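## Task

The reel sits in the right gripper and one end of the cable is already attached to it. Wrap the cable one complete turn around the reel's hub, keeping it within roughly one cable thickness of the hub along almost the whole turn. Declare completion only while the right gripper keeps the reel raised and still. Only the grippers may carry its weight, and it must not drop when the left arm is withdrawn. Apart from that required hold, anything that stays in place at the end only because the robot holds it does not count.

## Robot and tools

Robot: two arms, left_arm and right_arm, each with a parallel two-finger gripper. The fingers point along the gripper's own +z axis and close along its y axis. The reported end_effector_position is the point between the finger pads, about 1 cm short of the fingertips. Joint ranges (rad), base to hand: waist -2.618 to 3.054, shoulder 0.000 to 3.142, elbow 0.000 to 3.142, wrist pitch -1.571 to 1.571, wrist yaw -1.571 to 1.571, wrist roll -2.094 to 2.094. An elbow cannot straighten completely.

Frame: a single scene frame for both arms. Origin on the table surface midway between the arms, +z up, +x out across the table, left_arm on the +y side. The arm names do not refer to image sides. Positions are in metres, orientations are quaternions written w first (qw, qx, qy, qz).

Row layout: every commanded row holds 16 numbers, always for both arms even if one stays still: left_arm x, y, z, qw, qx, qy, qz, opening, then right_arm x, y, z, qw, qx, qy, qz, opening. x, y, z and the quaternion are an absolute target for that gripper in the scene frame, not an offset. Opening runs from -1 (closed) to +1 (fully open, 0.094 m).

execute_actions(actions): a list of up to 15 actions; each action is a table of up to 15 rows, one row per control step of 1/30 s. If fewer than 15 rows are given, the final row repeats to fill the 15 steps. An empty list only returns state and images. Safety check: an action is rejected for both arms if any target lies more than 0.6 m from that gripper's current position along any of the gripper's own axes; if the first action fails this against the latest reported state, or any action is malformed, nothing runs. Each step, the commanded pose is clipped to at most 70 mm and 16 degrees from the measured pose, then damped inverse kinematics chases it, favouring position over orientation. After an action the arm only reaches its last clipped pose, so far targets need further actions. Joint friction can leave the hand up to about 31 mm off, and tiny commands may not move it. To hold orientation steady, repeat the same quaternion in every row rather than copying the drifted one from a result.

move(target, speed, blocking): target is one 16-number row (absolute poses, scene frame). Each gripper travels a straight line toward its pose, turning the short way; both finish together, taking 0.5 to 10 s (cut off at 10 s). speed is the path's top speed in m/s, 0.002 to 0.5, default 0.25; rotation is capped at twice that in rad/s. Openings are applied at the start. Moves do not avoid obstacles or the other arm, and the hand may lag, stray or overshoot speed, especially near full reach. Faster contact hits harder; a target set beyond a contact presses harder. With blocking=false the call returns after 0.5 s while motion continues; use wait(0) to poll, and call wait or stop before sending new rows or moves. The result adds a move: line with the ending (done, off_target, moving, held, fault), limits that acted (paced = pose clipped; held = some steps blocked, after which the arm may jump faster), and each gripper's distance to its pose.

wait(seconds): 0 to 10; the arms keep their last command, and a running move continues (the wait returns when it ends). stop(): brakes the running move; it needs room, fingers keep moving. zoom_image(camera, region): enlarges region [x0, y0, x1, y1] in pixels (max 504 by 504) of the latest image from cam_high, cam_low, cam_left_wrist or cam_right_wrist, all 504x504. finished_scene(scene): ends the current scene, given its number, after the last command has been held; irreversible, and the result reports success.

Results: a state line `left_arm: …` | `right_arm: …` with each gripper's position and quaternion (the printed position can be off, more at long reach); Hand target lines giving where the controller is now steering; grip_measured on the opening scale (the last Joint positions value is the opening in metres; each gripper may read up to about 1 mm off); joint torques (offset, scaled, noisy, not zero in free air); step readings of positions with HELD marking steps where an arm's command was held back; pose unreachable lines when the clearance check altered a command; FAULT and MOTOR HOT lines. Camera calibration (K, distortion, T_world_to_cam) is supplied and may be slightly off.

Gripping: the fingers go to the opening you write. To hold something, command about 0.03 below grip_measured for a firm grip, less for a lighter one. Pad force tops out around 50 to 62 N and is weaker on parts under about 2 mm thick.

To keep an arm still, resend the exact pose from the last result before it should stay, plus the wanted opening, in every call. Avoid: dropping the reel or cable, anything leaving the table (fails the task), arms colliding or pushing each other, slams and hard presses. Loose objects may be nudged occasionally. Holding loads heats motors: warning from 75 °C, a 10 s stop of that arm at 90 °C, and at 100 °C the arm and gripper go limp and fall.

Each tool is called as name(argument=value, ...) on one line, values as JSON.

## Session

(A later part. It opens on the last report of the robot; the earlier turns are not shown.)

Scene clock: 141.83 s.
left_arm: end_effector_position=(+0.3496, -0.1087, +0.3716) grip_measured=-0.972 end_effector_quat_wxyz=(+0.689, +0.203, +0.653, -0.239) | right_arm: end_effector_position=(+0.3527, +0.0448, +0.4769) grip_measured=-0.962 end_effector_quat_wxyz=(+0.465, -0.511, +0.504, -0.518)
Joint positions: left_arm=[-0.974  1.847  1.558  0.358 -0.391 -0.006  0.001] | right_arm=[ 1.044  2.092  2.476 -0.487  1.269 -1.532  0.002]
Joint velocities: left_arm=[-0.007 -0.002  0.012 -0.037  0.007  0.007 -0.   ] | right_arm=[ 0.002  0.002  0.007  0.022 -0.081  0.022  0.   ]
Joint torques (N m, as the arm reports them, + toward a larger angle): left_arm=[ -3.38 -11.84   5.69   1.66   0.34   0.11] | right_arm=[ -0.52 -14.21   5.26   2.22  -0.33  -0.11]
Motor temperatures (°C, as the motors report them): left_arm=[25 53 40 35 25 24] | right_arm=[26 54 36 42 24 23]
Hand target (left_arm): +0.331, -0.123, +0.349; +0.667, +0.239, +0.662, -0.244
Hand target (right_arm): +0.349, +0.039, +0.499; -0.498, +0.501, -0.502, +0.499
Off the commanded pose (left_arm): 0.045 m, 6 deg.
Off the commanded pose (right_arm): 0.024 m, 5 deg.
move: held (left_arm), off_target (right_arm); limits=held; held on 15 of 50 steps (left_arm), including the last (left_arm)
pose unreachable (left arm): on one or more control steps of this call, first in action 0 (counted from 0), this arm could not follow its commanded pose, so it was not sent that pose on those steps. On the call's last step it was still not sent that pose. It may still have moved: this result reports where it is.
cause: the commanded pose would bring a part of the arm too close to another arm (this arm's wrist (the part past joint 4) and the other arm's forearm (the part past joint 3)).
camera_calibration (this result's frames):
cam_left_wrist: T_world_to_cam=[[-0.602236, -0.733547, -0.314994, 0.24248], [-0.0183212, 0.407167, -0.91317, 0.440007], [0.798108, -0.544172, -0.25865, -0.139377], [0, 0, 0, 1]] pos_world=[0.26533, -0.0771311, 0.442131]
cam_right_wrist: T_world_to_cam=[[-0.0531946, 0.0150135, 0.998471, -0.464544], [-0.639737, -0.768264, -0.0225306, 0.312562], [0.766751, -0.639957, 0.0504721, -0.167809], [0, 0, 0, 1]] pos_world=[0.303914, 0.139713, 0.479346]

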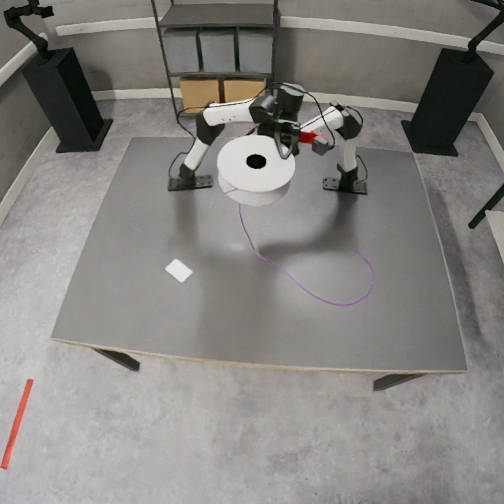

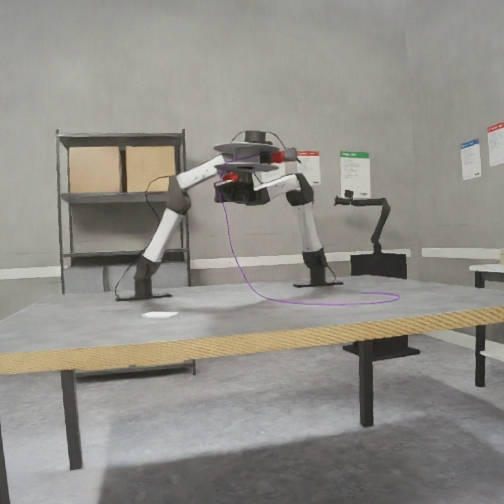

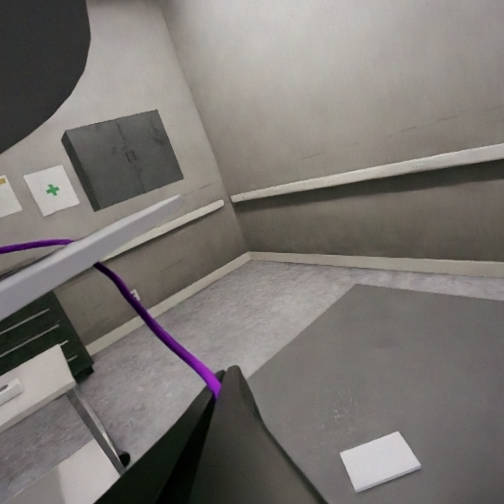

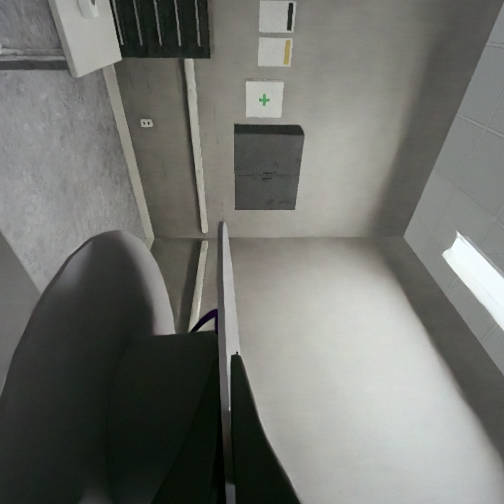

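move(target=[0.36,-0.15,0.25, 0.664,0.243,0.664,-0.243, -0.9, 0.35,0.04,0.5, 0.5,-0.5,0.5,-0.5, -1], speed=0.05)

move(target=[0.36,-0.15,0.25, 0.664,0.243,0.664,-0.243, -1, 0.35,0.04,0.5, 0.5,-0.5,0.5,-0.5, -1])

move(target=[0.28,-0.08,0.31, 0.664,0.243,0.664,-0.243, -1, 0.35,0.04,0.5, 0.5,-0.5,0.5,-0.5, -1], speed=0.08)

Scene clock: 148.20 s.
left_arm: end_effector_position=(+0.3612, -0.1505, +0.2709) grip_measured=-0.901 end_effector_quat_wxyz=(+0.673, +0.231, +0.657, -0.249) | right_arm: end_effector_position=(+0.3529, +0.0527, +0.4792) grip_measured=-0.962 end_effector_quat_wxyz=(+0.481, -0.519, +0.495, -0.505)
Joint positions: left_arm=[-0.979  2.058  1.481  0.609 -0.339 -0.006  0.005] | right_arm=[ 1.044  2.092  2.476 -0.465  1.224 -1.543  0.002]
Joint velocities: left_arm=[0.002 0.002 0.007 0.051 0.007 0.007 0.001] | right_arm=[ 0.007 -0.012 -0.002  0.022 -0.037 -0.037 -0.   ]
Joint torques (N m, as the arm reports them, + toward a larger angle): left_arm=[ -0.27 -11.71   6.22   1.94   0.18   0.1 ] | right_arm=[ -0.57 -14.37   4.87   2.16   0.1   -0.08]
Motor temperatures (°C, as the motors report them): left_arm=[25 52 40 35 25 24] | right_arm=[26 55 36 43 23 23]
Hand target (left_arm): +0.362, -0.151, +0.250; +0.664, +0.243, +0.664, -0.243
Hand target (right_arm): +0.350, +0.039, +0.499; +0.499, -0.500, +0.501, -0.500
Off the commanded pose (left_arm): 0.021 m, 2 deg.
Off the commanded pose (right_arm): 0.025 m, 3 deg.
move: off_target (left_arm, right_arm); limits=held; held on 26 of 87 steps (right_arm, left_arm)
pose unreachable (left arm): on one or more control steps of this call, first in action 0 (counted from 0), this arm could not follow its commanded pose, so it was not sent that pose on those steps. It may still have moved: this result reports where it is.
cause: the commanded pose would bring a part of the arm too close to another arm (this arm's wrist (the part past joint 4) and the other arm's forearm (the part past joint 3)).
pose unreachable (right arm): on one or more control steps of this call, first in action 0 (counted from 0), this arm could not follow its commanded pose, so it was not sent that pose on those steps. It may still have moved: this result reports where it is.
cause: the commanded pose would bring a part of the arm too close to another arm (this arm's forearm (the part past joint 3) and the other arm's wrist (the part past joint 4)).
camera_calibration (this result's frames):
cam_left_wrist: T_world_to_cam=[[-0.648699, -0.686586, -0.328314, 0.214549], [-0.00971788, 0.438836, -0.898515, 0.362915], [0.760983, -0.579675, -0.291344, -0.180504], [0, 0, 0, 1]] pos_world=[0.280065, -0.116587, 0.343935]
cam_right_wrist: T_world_to_cam=[[-0.0571893, 0.000695834, 0.998363, -0.464696], [-0.604618, -0.795786, -0.0340798, 0.313428], [0.79446, -0.605578, 0.0459312, -0.172477], [0, 0, 0, 1]] pos_world=[0.299955, 0.145297, 0.482539]

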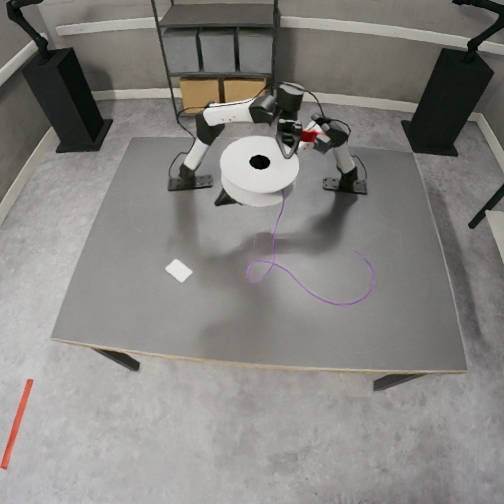

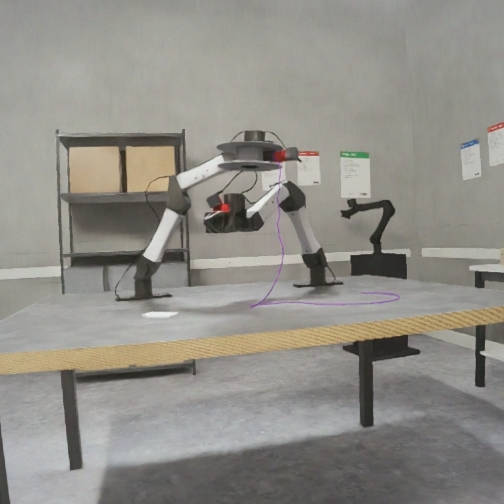

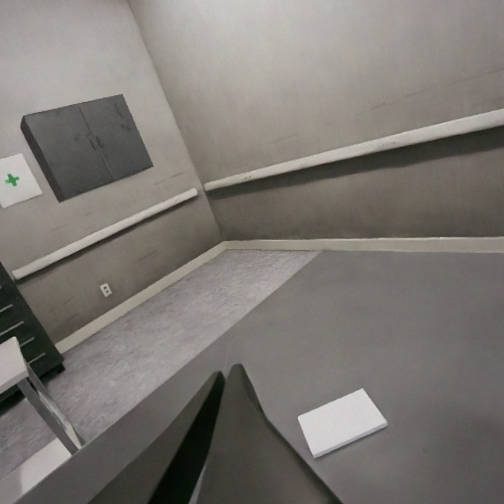

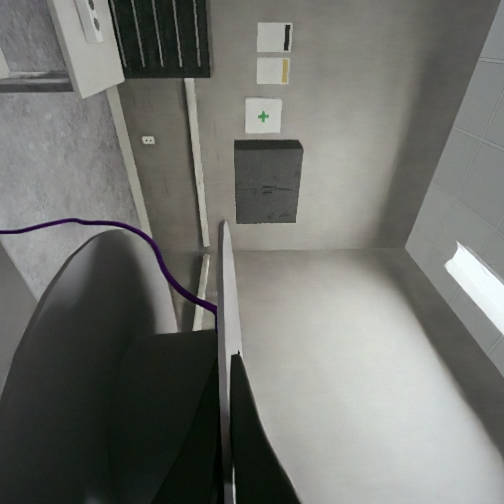

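Scene clock: 148.90 s.
left_arm: end_effector_position=(+0.3612, -0.1505, +0.2721) grip_measured=-0.989 end_effector_quat_wxyz=(+0.674, +0.230, +0.656, -0.250) | right_arm: end_effector_position=(+0.3529, +0.0528, +0.4789) grip_measured=-0.962 end_effector_quat_wxyz=(+0.480, -0.519, +0.494, -0.505)
Joint positions: left_arm=[-0.979  2.058  1.481  0.614 -0.339 -0.006  0.001] | right_arm=[ 1.044  2.092  2.476 -0.466  1.224 -1.543  0.002]
Joint velocities: left_arm=[-0.022  0.007 -0.012 -0.066 -0.037  0.022  0.001] | right_arm=[ 0.002 -0.007 -0.002  0.007 -0.022  0.022 -0.   ]
Joint torques (N m, as the arm reports them, + toward a larger angle): left_arm=[ -0.41 -12.2    5.65   1.95   0.14   0.1 ] | right_arm=[ -0.65 -14.33   4.97   2.14   0.13  -0.07]
Motor temperatures (°C, as the motors report them): left_arm=[25 52 40 35 25 24] | right_arm=[26 55 36 43 23 23]
Hand target (left_arm): +0.360, -0.150, +0.250; +0.664, +0.243, +0.664, -0.243
Hand target (right_arm): +0.350, +0.039, +0.499; +0.499, -0.500, +0.501, -0.499
Off the commanded pose (left_arm): 0.022 m, 2 deg.
Off the commanded pose (right_arm): 0.025 m, 3 deg.
move: off_target (left_arm, right_arm)
camera_calibration (this result's frames):
cam_left_wrist: T_world_to_cam=[[-0.647865, -0.687981, -0.327037, 0.214085], [-0.00742992, 0.435007, -0.900396, 0.36306], [0.761719, -0.580906, -0.286937, -0.181777], [0, 0, 0, 1]] pos_world=[0.279859, -0.116243, 0.344753]
cam_right_wrist: T_world_to_cam=[[-0.0564858, 0.00242279, 0.9984, -0.464792], [-0.604036, -0.796304, -0.0322418, 0.312445], [0.794952, -0.604891, 0.0464433, -0.172848], [0, 0, 0, 1]] pos_world=[0.29988, 0.145374, 0.48215]

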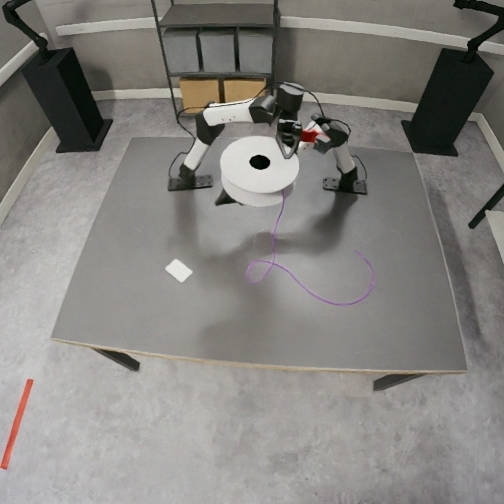

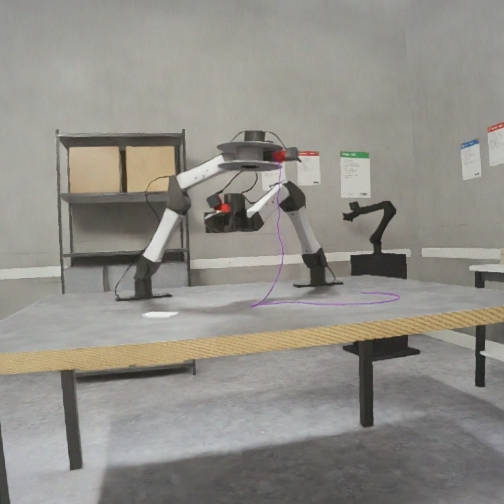

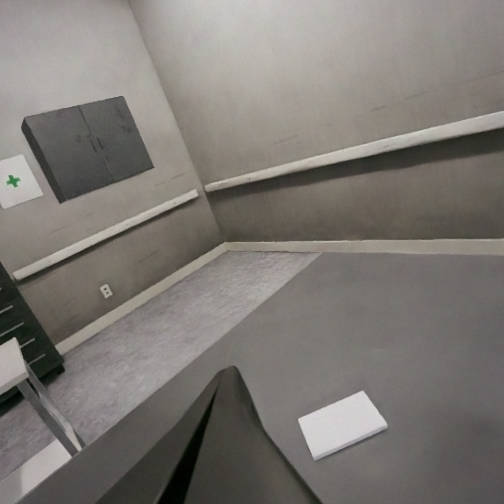

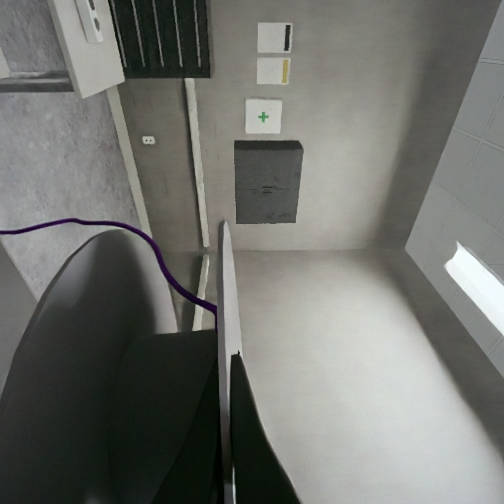

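Scene clock: 150.67 s.
left_arm: end_effector_position=(+0.2825, -0.0837, +0.3283) grip_measured=-0.989 end_effector_quat_wxyz=(+0.676, +0.229, +0.650, -0.260) | right_arm: end_effector_position=(+0.3529, +0.0528, +0.4790) grip_measured=-0.962 end_effector_quat_wxyz=(+0.481, -0.519, +0.494, -0.505)
Joint positions: left_arm=[-1.066  1.646  1.163  0.537 -0.413 -0.006  0.001] | right_arm=[ 1.044  2.092  2.476 -0.466  1.224 -1.543  0.002]
Joint velocities: left_arm=[-0.012  0.012 -0.007 -0.007 -0.007 -0.037  0.   ] | right_arm=[-0.017  0.002  0.002  0.051 -0.022 -0.081  0.   ]
Joint torques (N m, as the arm reports them, + toward a larger angle): left_arm=[ -1.23 -10.05   5.96   1.63  -0.06   0.11] | right_arm=[ -0.62 -14.35   4.97   2.18   0.1   -0.07]
Motor temperatures (°C, as the motors report them): left_arm=[25 52 39 35 25 24] | right_arm=[25 56 36 43 23 23]
Hand target (left_arm): +0.279, -0.081, +0.310; +0.664, +0.243, +0.664, -0.243
Hand target (right_arm): +0.350, +0.039, +0.499; +0.499, -0.500, +0.501, -0.499
Off the commanded pose (left_arm): 0.019 m, 3 deg.
Off the commanded pose (right_arm): 0.025 m, 3 deg.
move: off_target (left_arm, right_arm)
camera_calibration (this result's frames):
cam_left_wrist: T_world_to_cam=[[-0.655191, -0.684764, -0.319098, 0.227234], [0.00269823, 0.420264, -0.907398, 0.382254], [0.755459, -0.59538, -0.273505, -0.0707559], [0, 0, 0, 1]] pos_world=[0.201303, -0.0471728, 0.400014]
cam_right_wrist: T_world_to_cam=[[-0.0567443, 0.00170629, 0.998387, -0.464757], [-0.604028, -0.796281, -0.0329696, 0.312801], [0.79494, -0.604925, 0.0462151, -0.172734], [0, 0, 0, 1]] pos_world=[0.299882, 0.145379, 0.482304]

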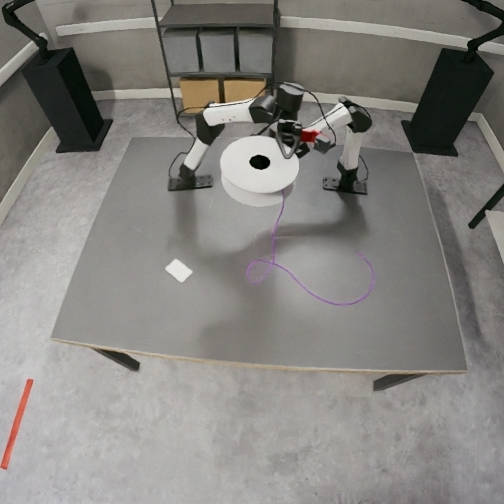

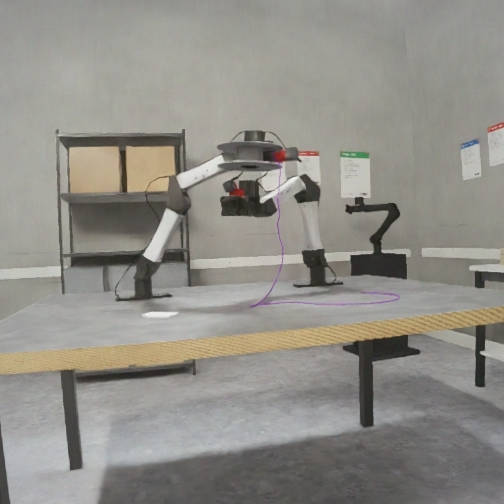

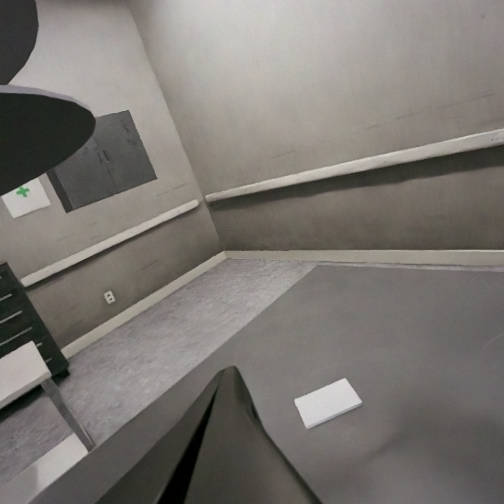

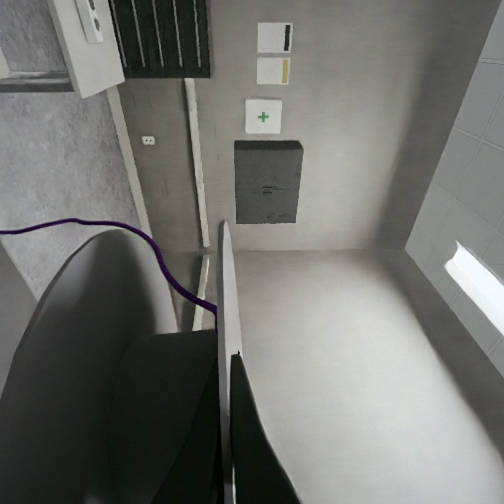

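move(target=[0.33,0.2,0.2, 0.5,0.5,0.5,-0.5, 1, 0.35,0.04,0.5, 0.5,-0.5,0.5,-0.5, -1], speed=0.15)

move(target=[0.47,0.17,0.08, 0.5,0.5,0.5,-0.5, 1, 0.35,0.04,0.5, 0.5,-0.5,0.5,-0.5, -1], speed=0.15)

Scene clock: 157.07 s.
left_arm: end_effector_position=(+0.3239, +0.2009, +0.1975) grip_measured=+1.000 end_effector_quat_wxyz=(+0.512, +0.479, +0.520, -0.488) | right_arm: end_effector_position=(+0.3529, +0.0528, +0.4790) grip_measured=-0.962 end_effector_quat_wxyz=(+0.481, -0.519, +0.494, -0.505)
Joint positions: left_arm=[0.123 1.719 0.733 0.905 1.575 0.065 0.094] | right_arm=[ 1.044  2.092  2.476 -0.465  1.224 -1.543  0.002]
Joint velocities: left_arm=[ 0.017 -0.007  0.007  0.022  0.022 -0.007  0.   ] | right_arm=[-0.012 -0.007 -0.002 -0.066  0.037  0.037  0.001]
Joint torques (N m, as the arm reports them, + toward a larger angle): left_arm=[-0.12 -6.61  7.39  1.31  0.23  0.17] | right_arm=[ -0.61 -14.33   4.97   2.15   0.11  -0.07]
Motor temperatures (°C, as the motors report them): left_arm=[25 50 39 36 25 24] | right_arm=[25 56 36 43 23 23]
Hand target (left_arm): +0.327, +0.203, +0.198; +0.515, +0.486, +0.513, -0.485
Hand target (right_arm): +0.350, +0.039, +0.499; +0.499, -0.500, +0.501, -0.499
Off the commanded pose (left_arm): 0.007 m, 4 deg.
Off the commanded pose (right_arm): 0.025 m, 3 deg.
joint sent to its limit (left arm) — the command would take joint 5 (wrist yaw) past its upper limit, so that joint was sent only as far as its limit.
move: off_target (left_arm, right_arm)
camera_calibration (this result's frames):
cam_left_wrist: T_world_to_cam=[[-0.945216, 0.00794424, -0.32635, 0.363663], [0.309967, 0.335457, -0.889601, 0.0578266], [0.102409, -0.942022, -0.319542, 0.321886], [0, 0, 0, 1]] pos_world=[0.292852, 0.280937, 0.27298]
cam_right_wrist: T_world_to_cam=[[-0.0568736, 0.00134804, 0.99838, -0.46474], [-0.604024, -0.796269, -0.0333336, 0.312979], [0.794934, -0.604941, 0.0461009, -0.172678], [0, 0, 0, 1]] pos_world=[0.299883, 0.145382, 0.48238]

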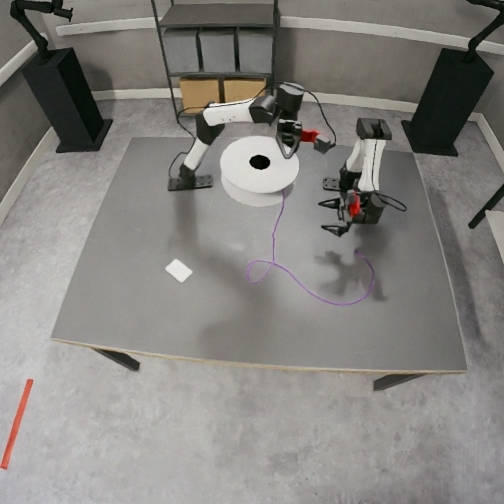

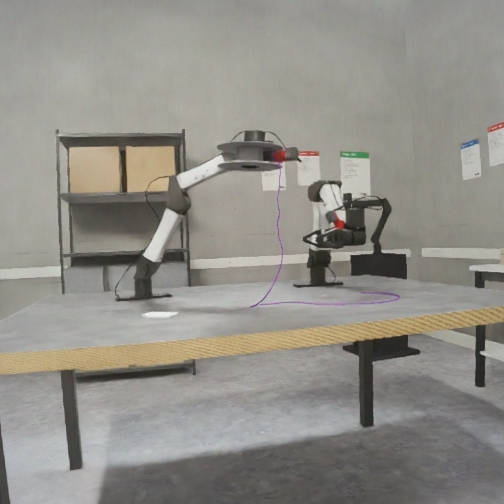

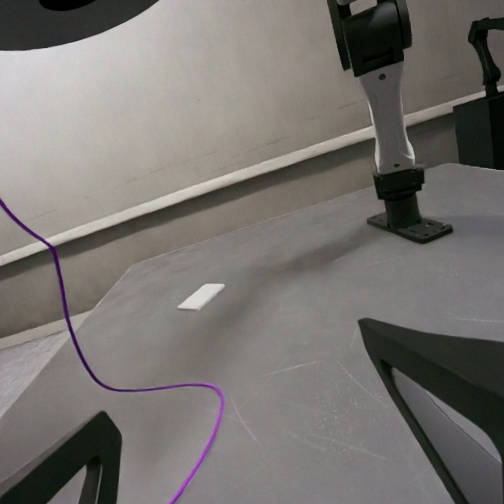

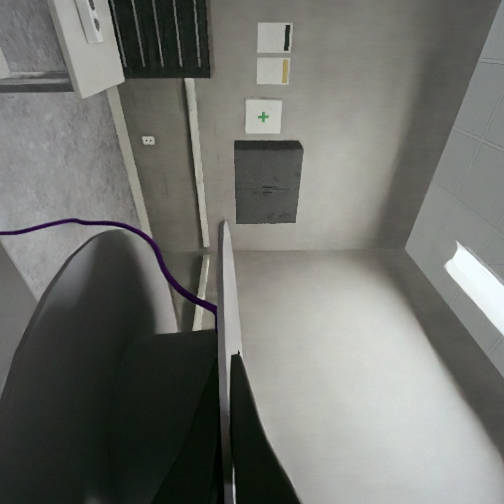

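Scene clock: 158.70 s.
left_arm: end_effector_position=(+0.4680, +0.1765, +0.0823) grip_measured=+1.000 end_effector_quat_wxyz=(+0.502, +0.500, +0.501, -0.497) | right_arm: end_effector_position=(+0.3529, +0.0528, +0.4789) grip_measured=-0.962 end_effector_quat_wxyz=(+0.481, -0.519, +0.494, -0.505)
Joint positions: left_arm=[0.049 2.47  1.408 0.921 1.56  0.145 0.094] | right_arm=[ 1.044  2.092  2.476 -0.466  1.224 -1.543  0.002]
Joint velocities: left_arm=[-0.002 -0.012  0.012  0.007 -0.022 -0.022  0.   ] | right_arm=[-0.002  0.007 -0.007  0.051 -0.007 -0.022  0.   ]
Joint torques (N m, as the arm reports them, + toward a larger angle): left_arm=[ -1.26 -12.81   7.37   1.29   0.12  -0.07] | right_arm=[ -0.59 -14.3    4.98   2.18   0.11  -0.07]
Motor temperatures (°C, as the motors report them): left_arm=[25 50 39 35 25 24] | right_arm=[25 57 36 43 23 23]
Hand target (left_arm): +0.471, +0.172, +0.081; +0.499, +0.500, +0.500, -0.500
Hand target (right_arm): +0.350, +0.039, +0.499; +0.499, -0.500, +0.501, -0.499
Off the commanded pose (left_arm): 0.007 m, 0 deg.
Off the commanded pose (right_arm): 0.025 m, 3 deg.
move: off_target (right_arm)
camera_calibration (this result's frames):
cam_left_wrist: T_world_to_cam=[[-0.936298, 0.0645644, -0.34522, 0.449898], [0.347198, 0.318234, -0.882146, -0.0961059], [0.0529055, -0.945811, -0.320379, 0.271251], [0, 0, 0, 1]] pos_world=[0.440256, 0.258089, 0.157437]
cam_right_wrist: T_world_to_cam=[[-0.0566151, 0.00206454, 0.998394, -0.464775], [-0.604032, -0.796293, -0.0326057, 0.312623], [0.794946, -0.604908, 0.0463292, -0.172791], [0, 0, 0, 1]] pos_world=[0.299881, 0.145376, 0.482227]

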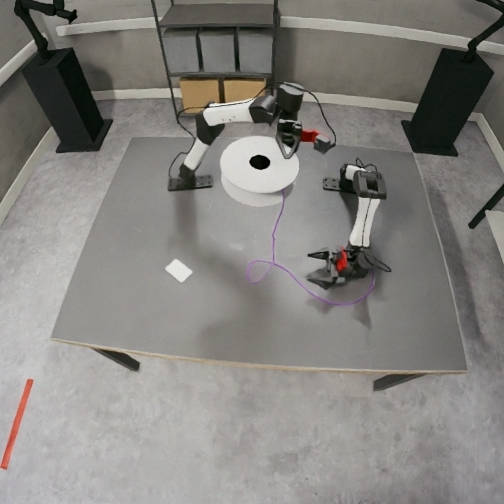

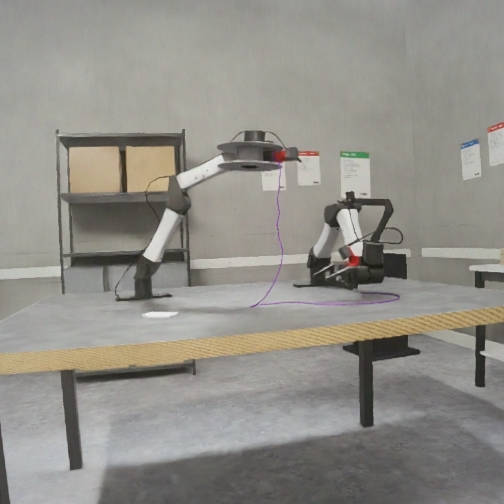

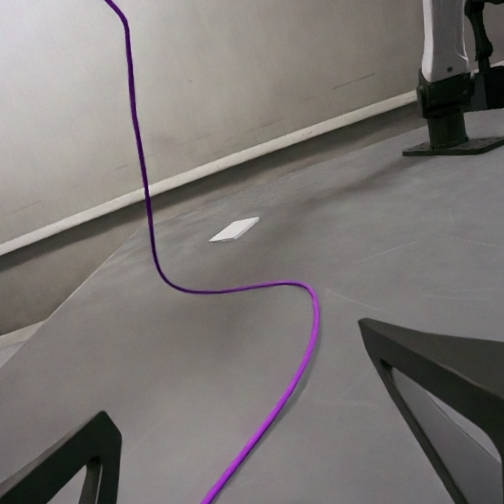

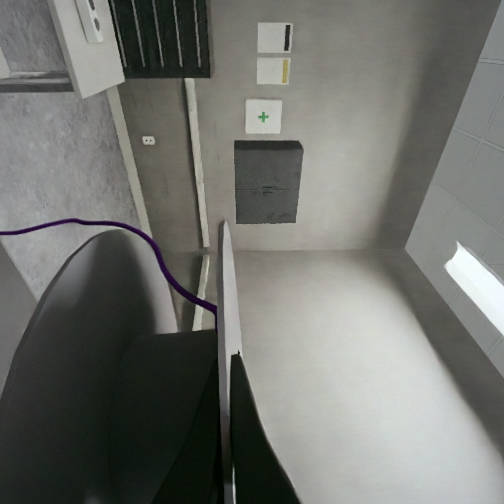

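move(target=[0.51,0.09,0.08, 0.5,0.5,0.5,-0.5, 1, 0.35,0.04,0.5, 0.5,-0.5,0.5,-0.5, -1], speed=0.1)

Scene clock: 162.10 s.
left_arm: end_effector_position=(+0.5061, +0.0923, +0.0863) grip_measured=+1.000 end_effector_quat_wxyz=(+0.504, +0.508, +0.492, -0.496) | right_arm: end_effector_position=(+0.3529, +0.0528, +0.4790) grip_measured=-0.962 end_effector_quat_wxyz=(+0.481, -0.519, +0.494, -0.505)
Joint positions: left_arm=[-0.113  2.623  1.704  0.921  1.413  0.022  0.094] | right_arm=[ 1.044  2.092  2.476 -0.466  1.224 -1.543  0.002]
Joint velocities: left_arm=[-0.002  0.017  0.007 -0.051  0.022 -0.066  0.   ] | right_arm=[ 0.002 -0.002 -0.012  0.007 -0.051 -0.022 -0.   ]
Joint torques (N m, as the arm reports them, + toward a larger angle): left_arm=[ -0.77 -13.89   8.08   1.26  -0.09  -0.08] | right_arm=[ -0.58 -14.28   4.99   2.18   0.1   -0.06]
Motor temperatures (°C, as the motors report them): left_arm=[25 50 39 35 25 24] | right_arm=[25 57 36 43 23 23]
Hand target (left_arm): +0.511, +0.090, +0.080; +0.500, +0.500, +0.500, -0.500
Hand target (right_arm): +0.350, +0.039, +0.499; +0.499, -0.500, +0.501, -0.499
Off the commanded pose (left_arm): 0.008 m, 1 deg.
Off the commanded pose (right_arm): 0.025 m, 3 deg.
move: off_target (right_arm)
camera_calibration (this result's frames):
cam_left_wrist: T_world_to_cam=[[-0.927891, 0.0783775, -0.364521, 0.488528], [0.370157, 0.31098, -0.875371, -0.0905181], [0.0447495, -0.947179, -0.317568, 0.194872], [0, 0, 0, 1]] pos_world=[0.478086, 0.174439, 0.160727]
cam_right_wrist: T_world_to_cam=[[-0.0567443, 0.00170629, 0.998387, -0.464757], [-0.604028, -0.796281, -0.0329696, 0.312801], [0.79494, -0.604925, 0.0462151, -0.172734], [0, 0, 0, 1]] pos_world=[0.299882, 0.145379, 0.482304]

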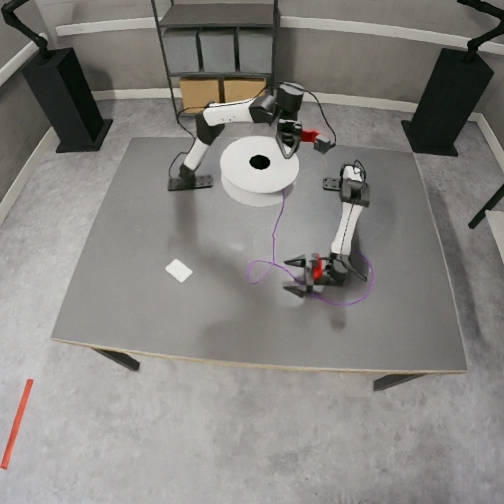

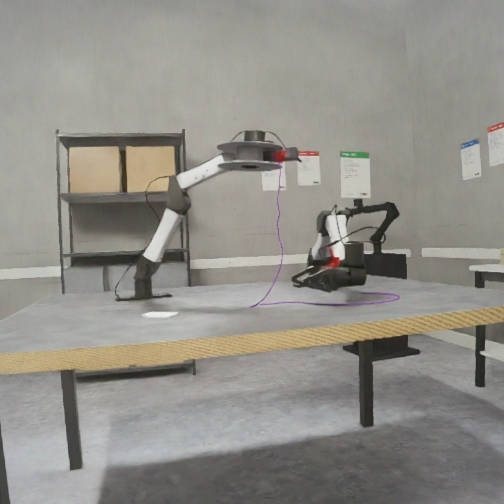

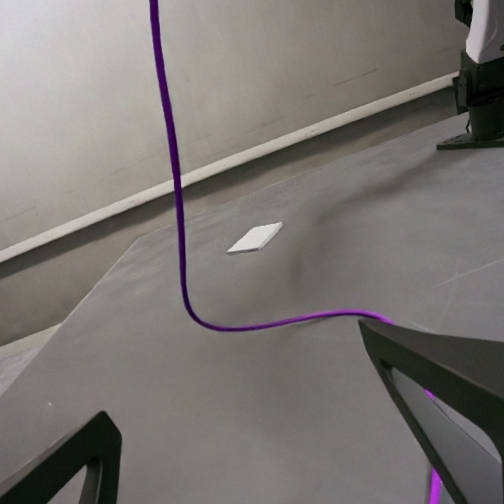

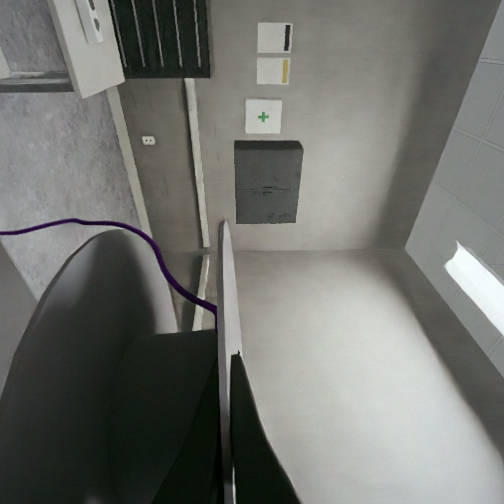

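move(target=[0.525,0.02,0.09, 0.5,0.5,0.5,-0.5, 1, 0.35,0.04,0.5, 0.5,-0.5,0.5,-0.5, -1], speed=0.08)

move(target=[0.525,0.02,0.09, 0.5,0.5,0.5,-0.5, -1, 0.35,0.04,0.5, 0.5,-0.5,0.5,-0.5, -1])

Scene clock: 165.90 s.
left_arm: end_effector_position=(+0.5217, +0.0228, +0.0990) grip_measured=+1.000 end_effector_quat_wxyz=(+0.508, +0.508, +0.488, -0.496) | right_arm: end_effector_position=(+0.3529, +0.0528, +0.4790) grip_measured=-0.962 end_effector_quat_wxyz=(+0.481, -0.519, +0.494, -0.505)
Joint positions: left_arm=[-0.234  2.708  1.93   0.807  1.292  0.004  0.094] | right_arm=[ 1.044  2.092  2.476 -0.466  1.223 -1.543  0.002]
Joint velocities: left_arm=[-0.017  0.002 -0.002 -0.081  0.022 -0.022  0.   ] | right_arm=[ 0.007 -0.002  0.007 -0.037  0.081  0.007  0.   ]
Joint torques (N m, as the arm reports them, + toward a larger angle): left_arm=[ -0.77 -14.81   8.76   1.25  -0.11  -0.05] | right_arm=[ -0.62 -14.32   4.94   2.14   0.12  -0.07]
Motor temperatures (°C, as the motors report them): left_arm=[25 51 39 35 25 24] | right_arm=[25 57 36 43 23 23]
Hand target (left_arm): +0.525, +0.020, +0.091; +0.500, +0.500, +0.500, -0.500
Hand target (right_arm): +0.350, +0.039, +0.499; +0.499, -0.500, +0.501, -0.499
Off the commanded pose (left_arm): 0.010 m, 2 deg.
Off the commanded pose (right_arm): 0.025 m, 3 deg.
move: off_target (right_arm)
camera_calibration (this result's frames):
cam_left_wrist: T_world_to_cam=[[-0.924895, 0.0744751, -0.372858, 0.512377], [0.377133, 0.304453, -0.874688, -0.0671049], [0.0483754, -0.949611, -0.309674, 0.129802], [0, 0, 0, 1]] pos_world=[0.492923, 0.105532, 0.172544]
cam_right_wrist: T_world_to_cam=[[-0.0567157, 0.00167416, 0.998389, -0.464761], [-0.603726, -0.79651, -0.0329604, 0.312754], [0.795172, -0.604623, 0.0461854, -0.172778], [0, 0, 0, 1]] pos_world=[0.299846, 0.145424, 0.482301]

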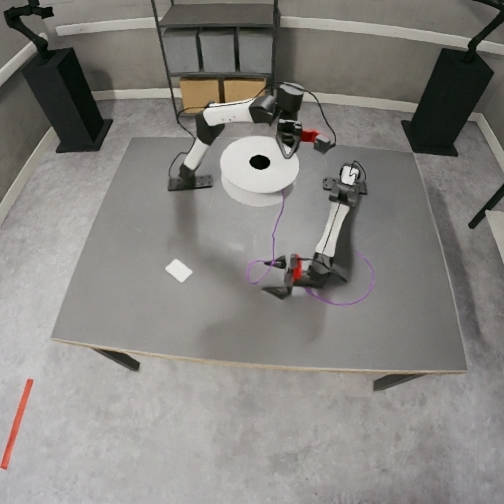

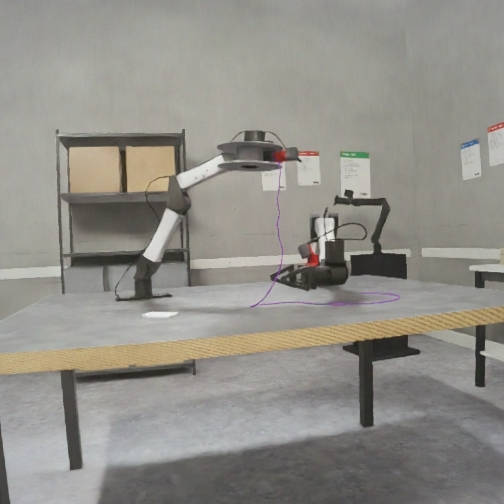

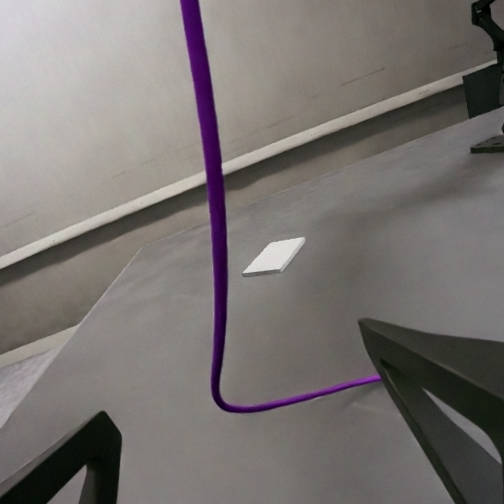

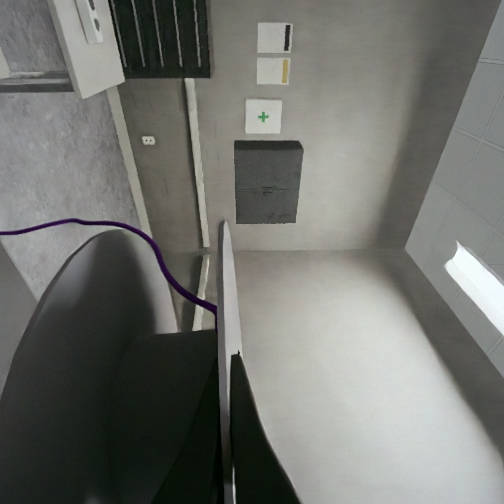

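Scene clock: 166.60 s.
left_arm: end_effector_position=(+0.5219, +0.0228, +0.0988) grip_measured=-0.975 end_effector_quat_wxyz=(+0.508, +0.507, +0.489, -0.496) | right_arm: end_effector_position=(+0.3529, +0.0528, +0.4788) grip_measured=-0.962 end_effector_quat_wxyz=(+0.480, -0.520, +0.494, -0.505)
Joint positions: left_arm=[-0.234  2.708  1.93   0.805  1.291  0.004  0.001] | right_arm=[ 1.044  2.092  2.476 -0.467  1.223 -1.543  0.002]
Joint velocities: left_arm=[ 0.002  0.007  0.007 -0.037 -0.051  0.022  0.001] | right_arm=[-0.007 -0.007  0.007 -0.022 -0.007 -0.037  0.001]
Joint torques (N m, as the arm reports them, + toward a larger angle): left_arm=[ -0.88 -14.9    8.55   1.26  -0.08  -0.03] | right_arm=[ -0.64 -14.36   4.92   2.16   0.12  -0.07]
Motor temperatures (°C, as the motors report them): left_arm=[25 51 39 35 25 24] | right_arm=[25 58 36 43 23 23]
Hand target (left_arm): +0.525, +0.020, +0.090; +0.500, +0.500, +0.500, -0.500
Hand target (right_arm): +0.350, +0.039, +0.499; +0.499, -0.500, +0.501, -0.499
Off the commanded pose (left_arm): 0.010 m, 2 deg.
Off the commanded pose (right_arm): 0.025 m, 3 deg.
move: off_target (right_arm)
camera_calibration (this result's frames):
cam_left_wrist: T_world_to_cam=[[-0.925799, 0.0736455, -0.370773, 0.512749], [0.374855, 0.305422, -0.875329, -0.0661891], [0.0487781, -0.949365, -0.310366, 0.129557], [0, 0, 0, 1]] pos_world=[0.493195, 0.105451, 0.172386]
cam_right_wrist: T_world_to_cam=[[-0.0563279, 0.00274892, 0.998409, -0.464814], [-0.603739, -0.796545, -0.0318684, 0.31222], [0.79519, -0.604573, 0.0465273, -0.172947], [0, 0, 0, 1]] pos_world=[0.299844, 0.145416, 0.482071]

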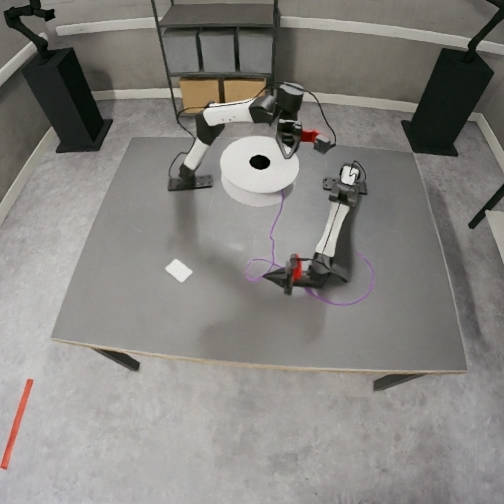

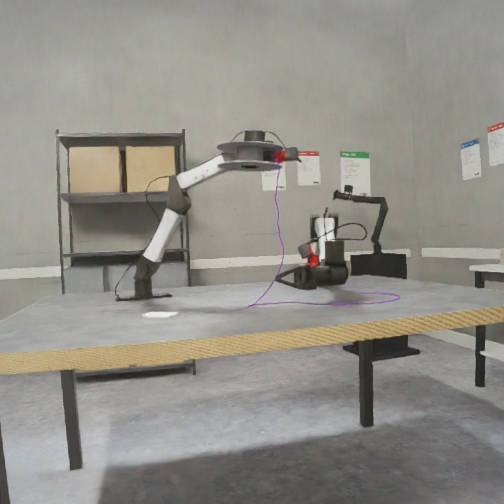

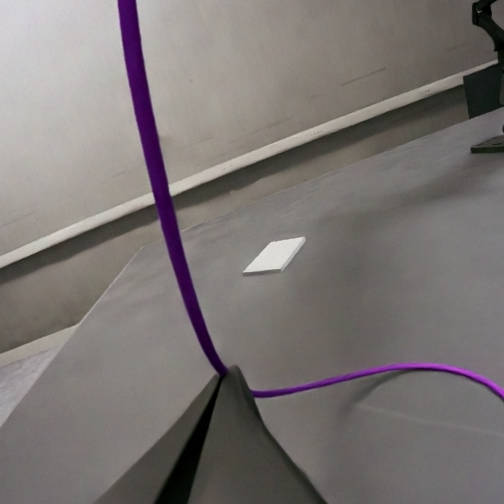

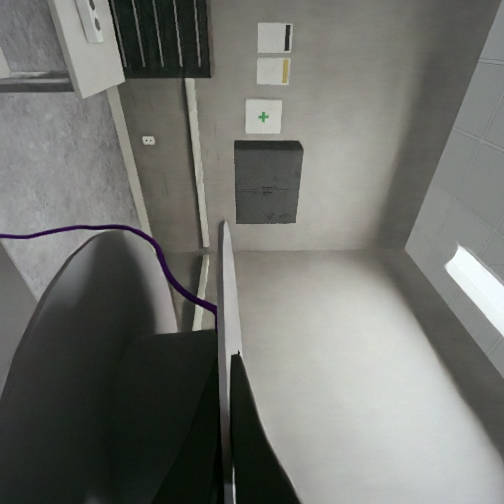

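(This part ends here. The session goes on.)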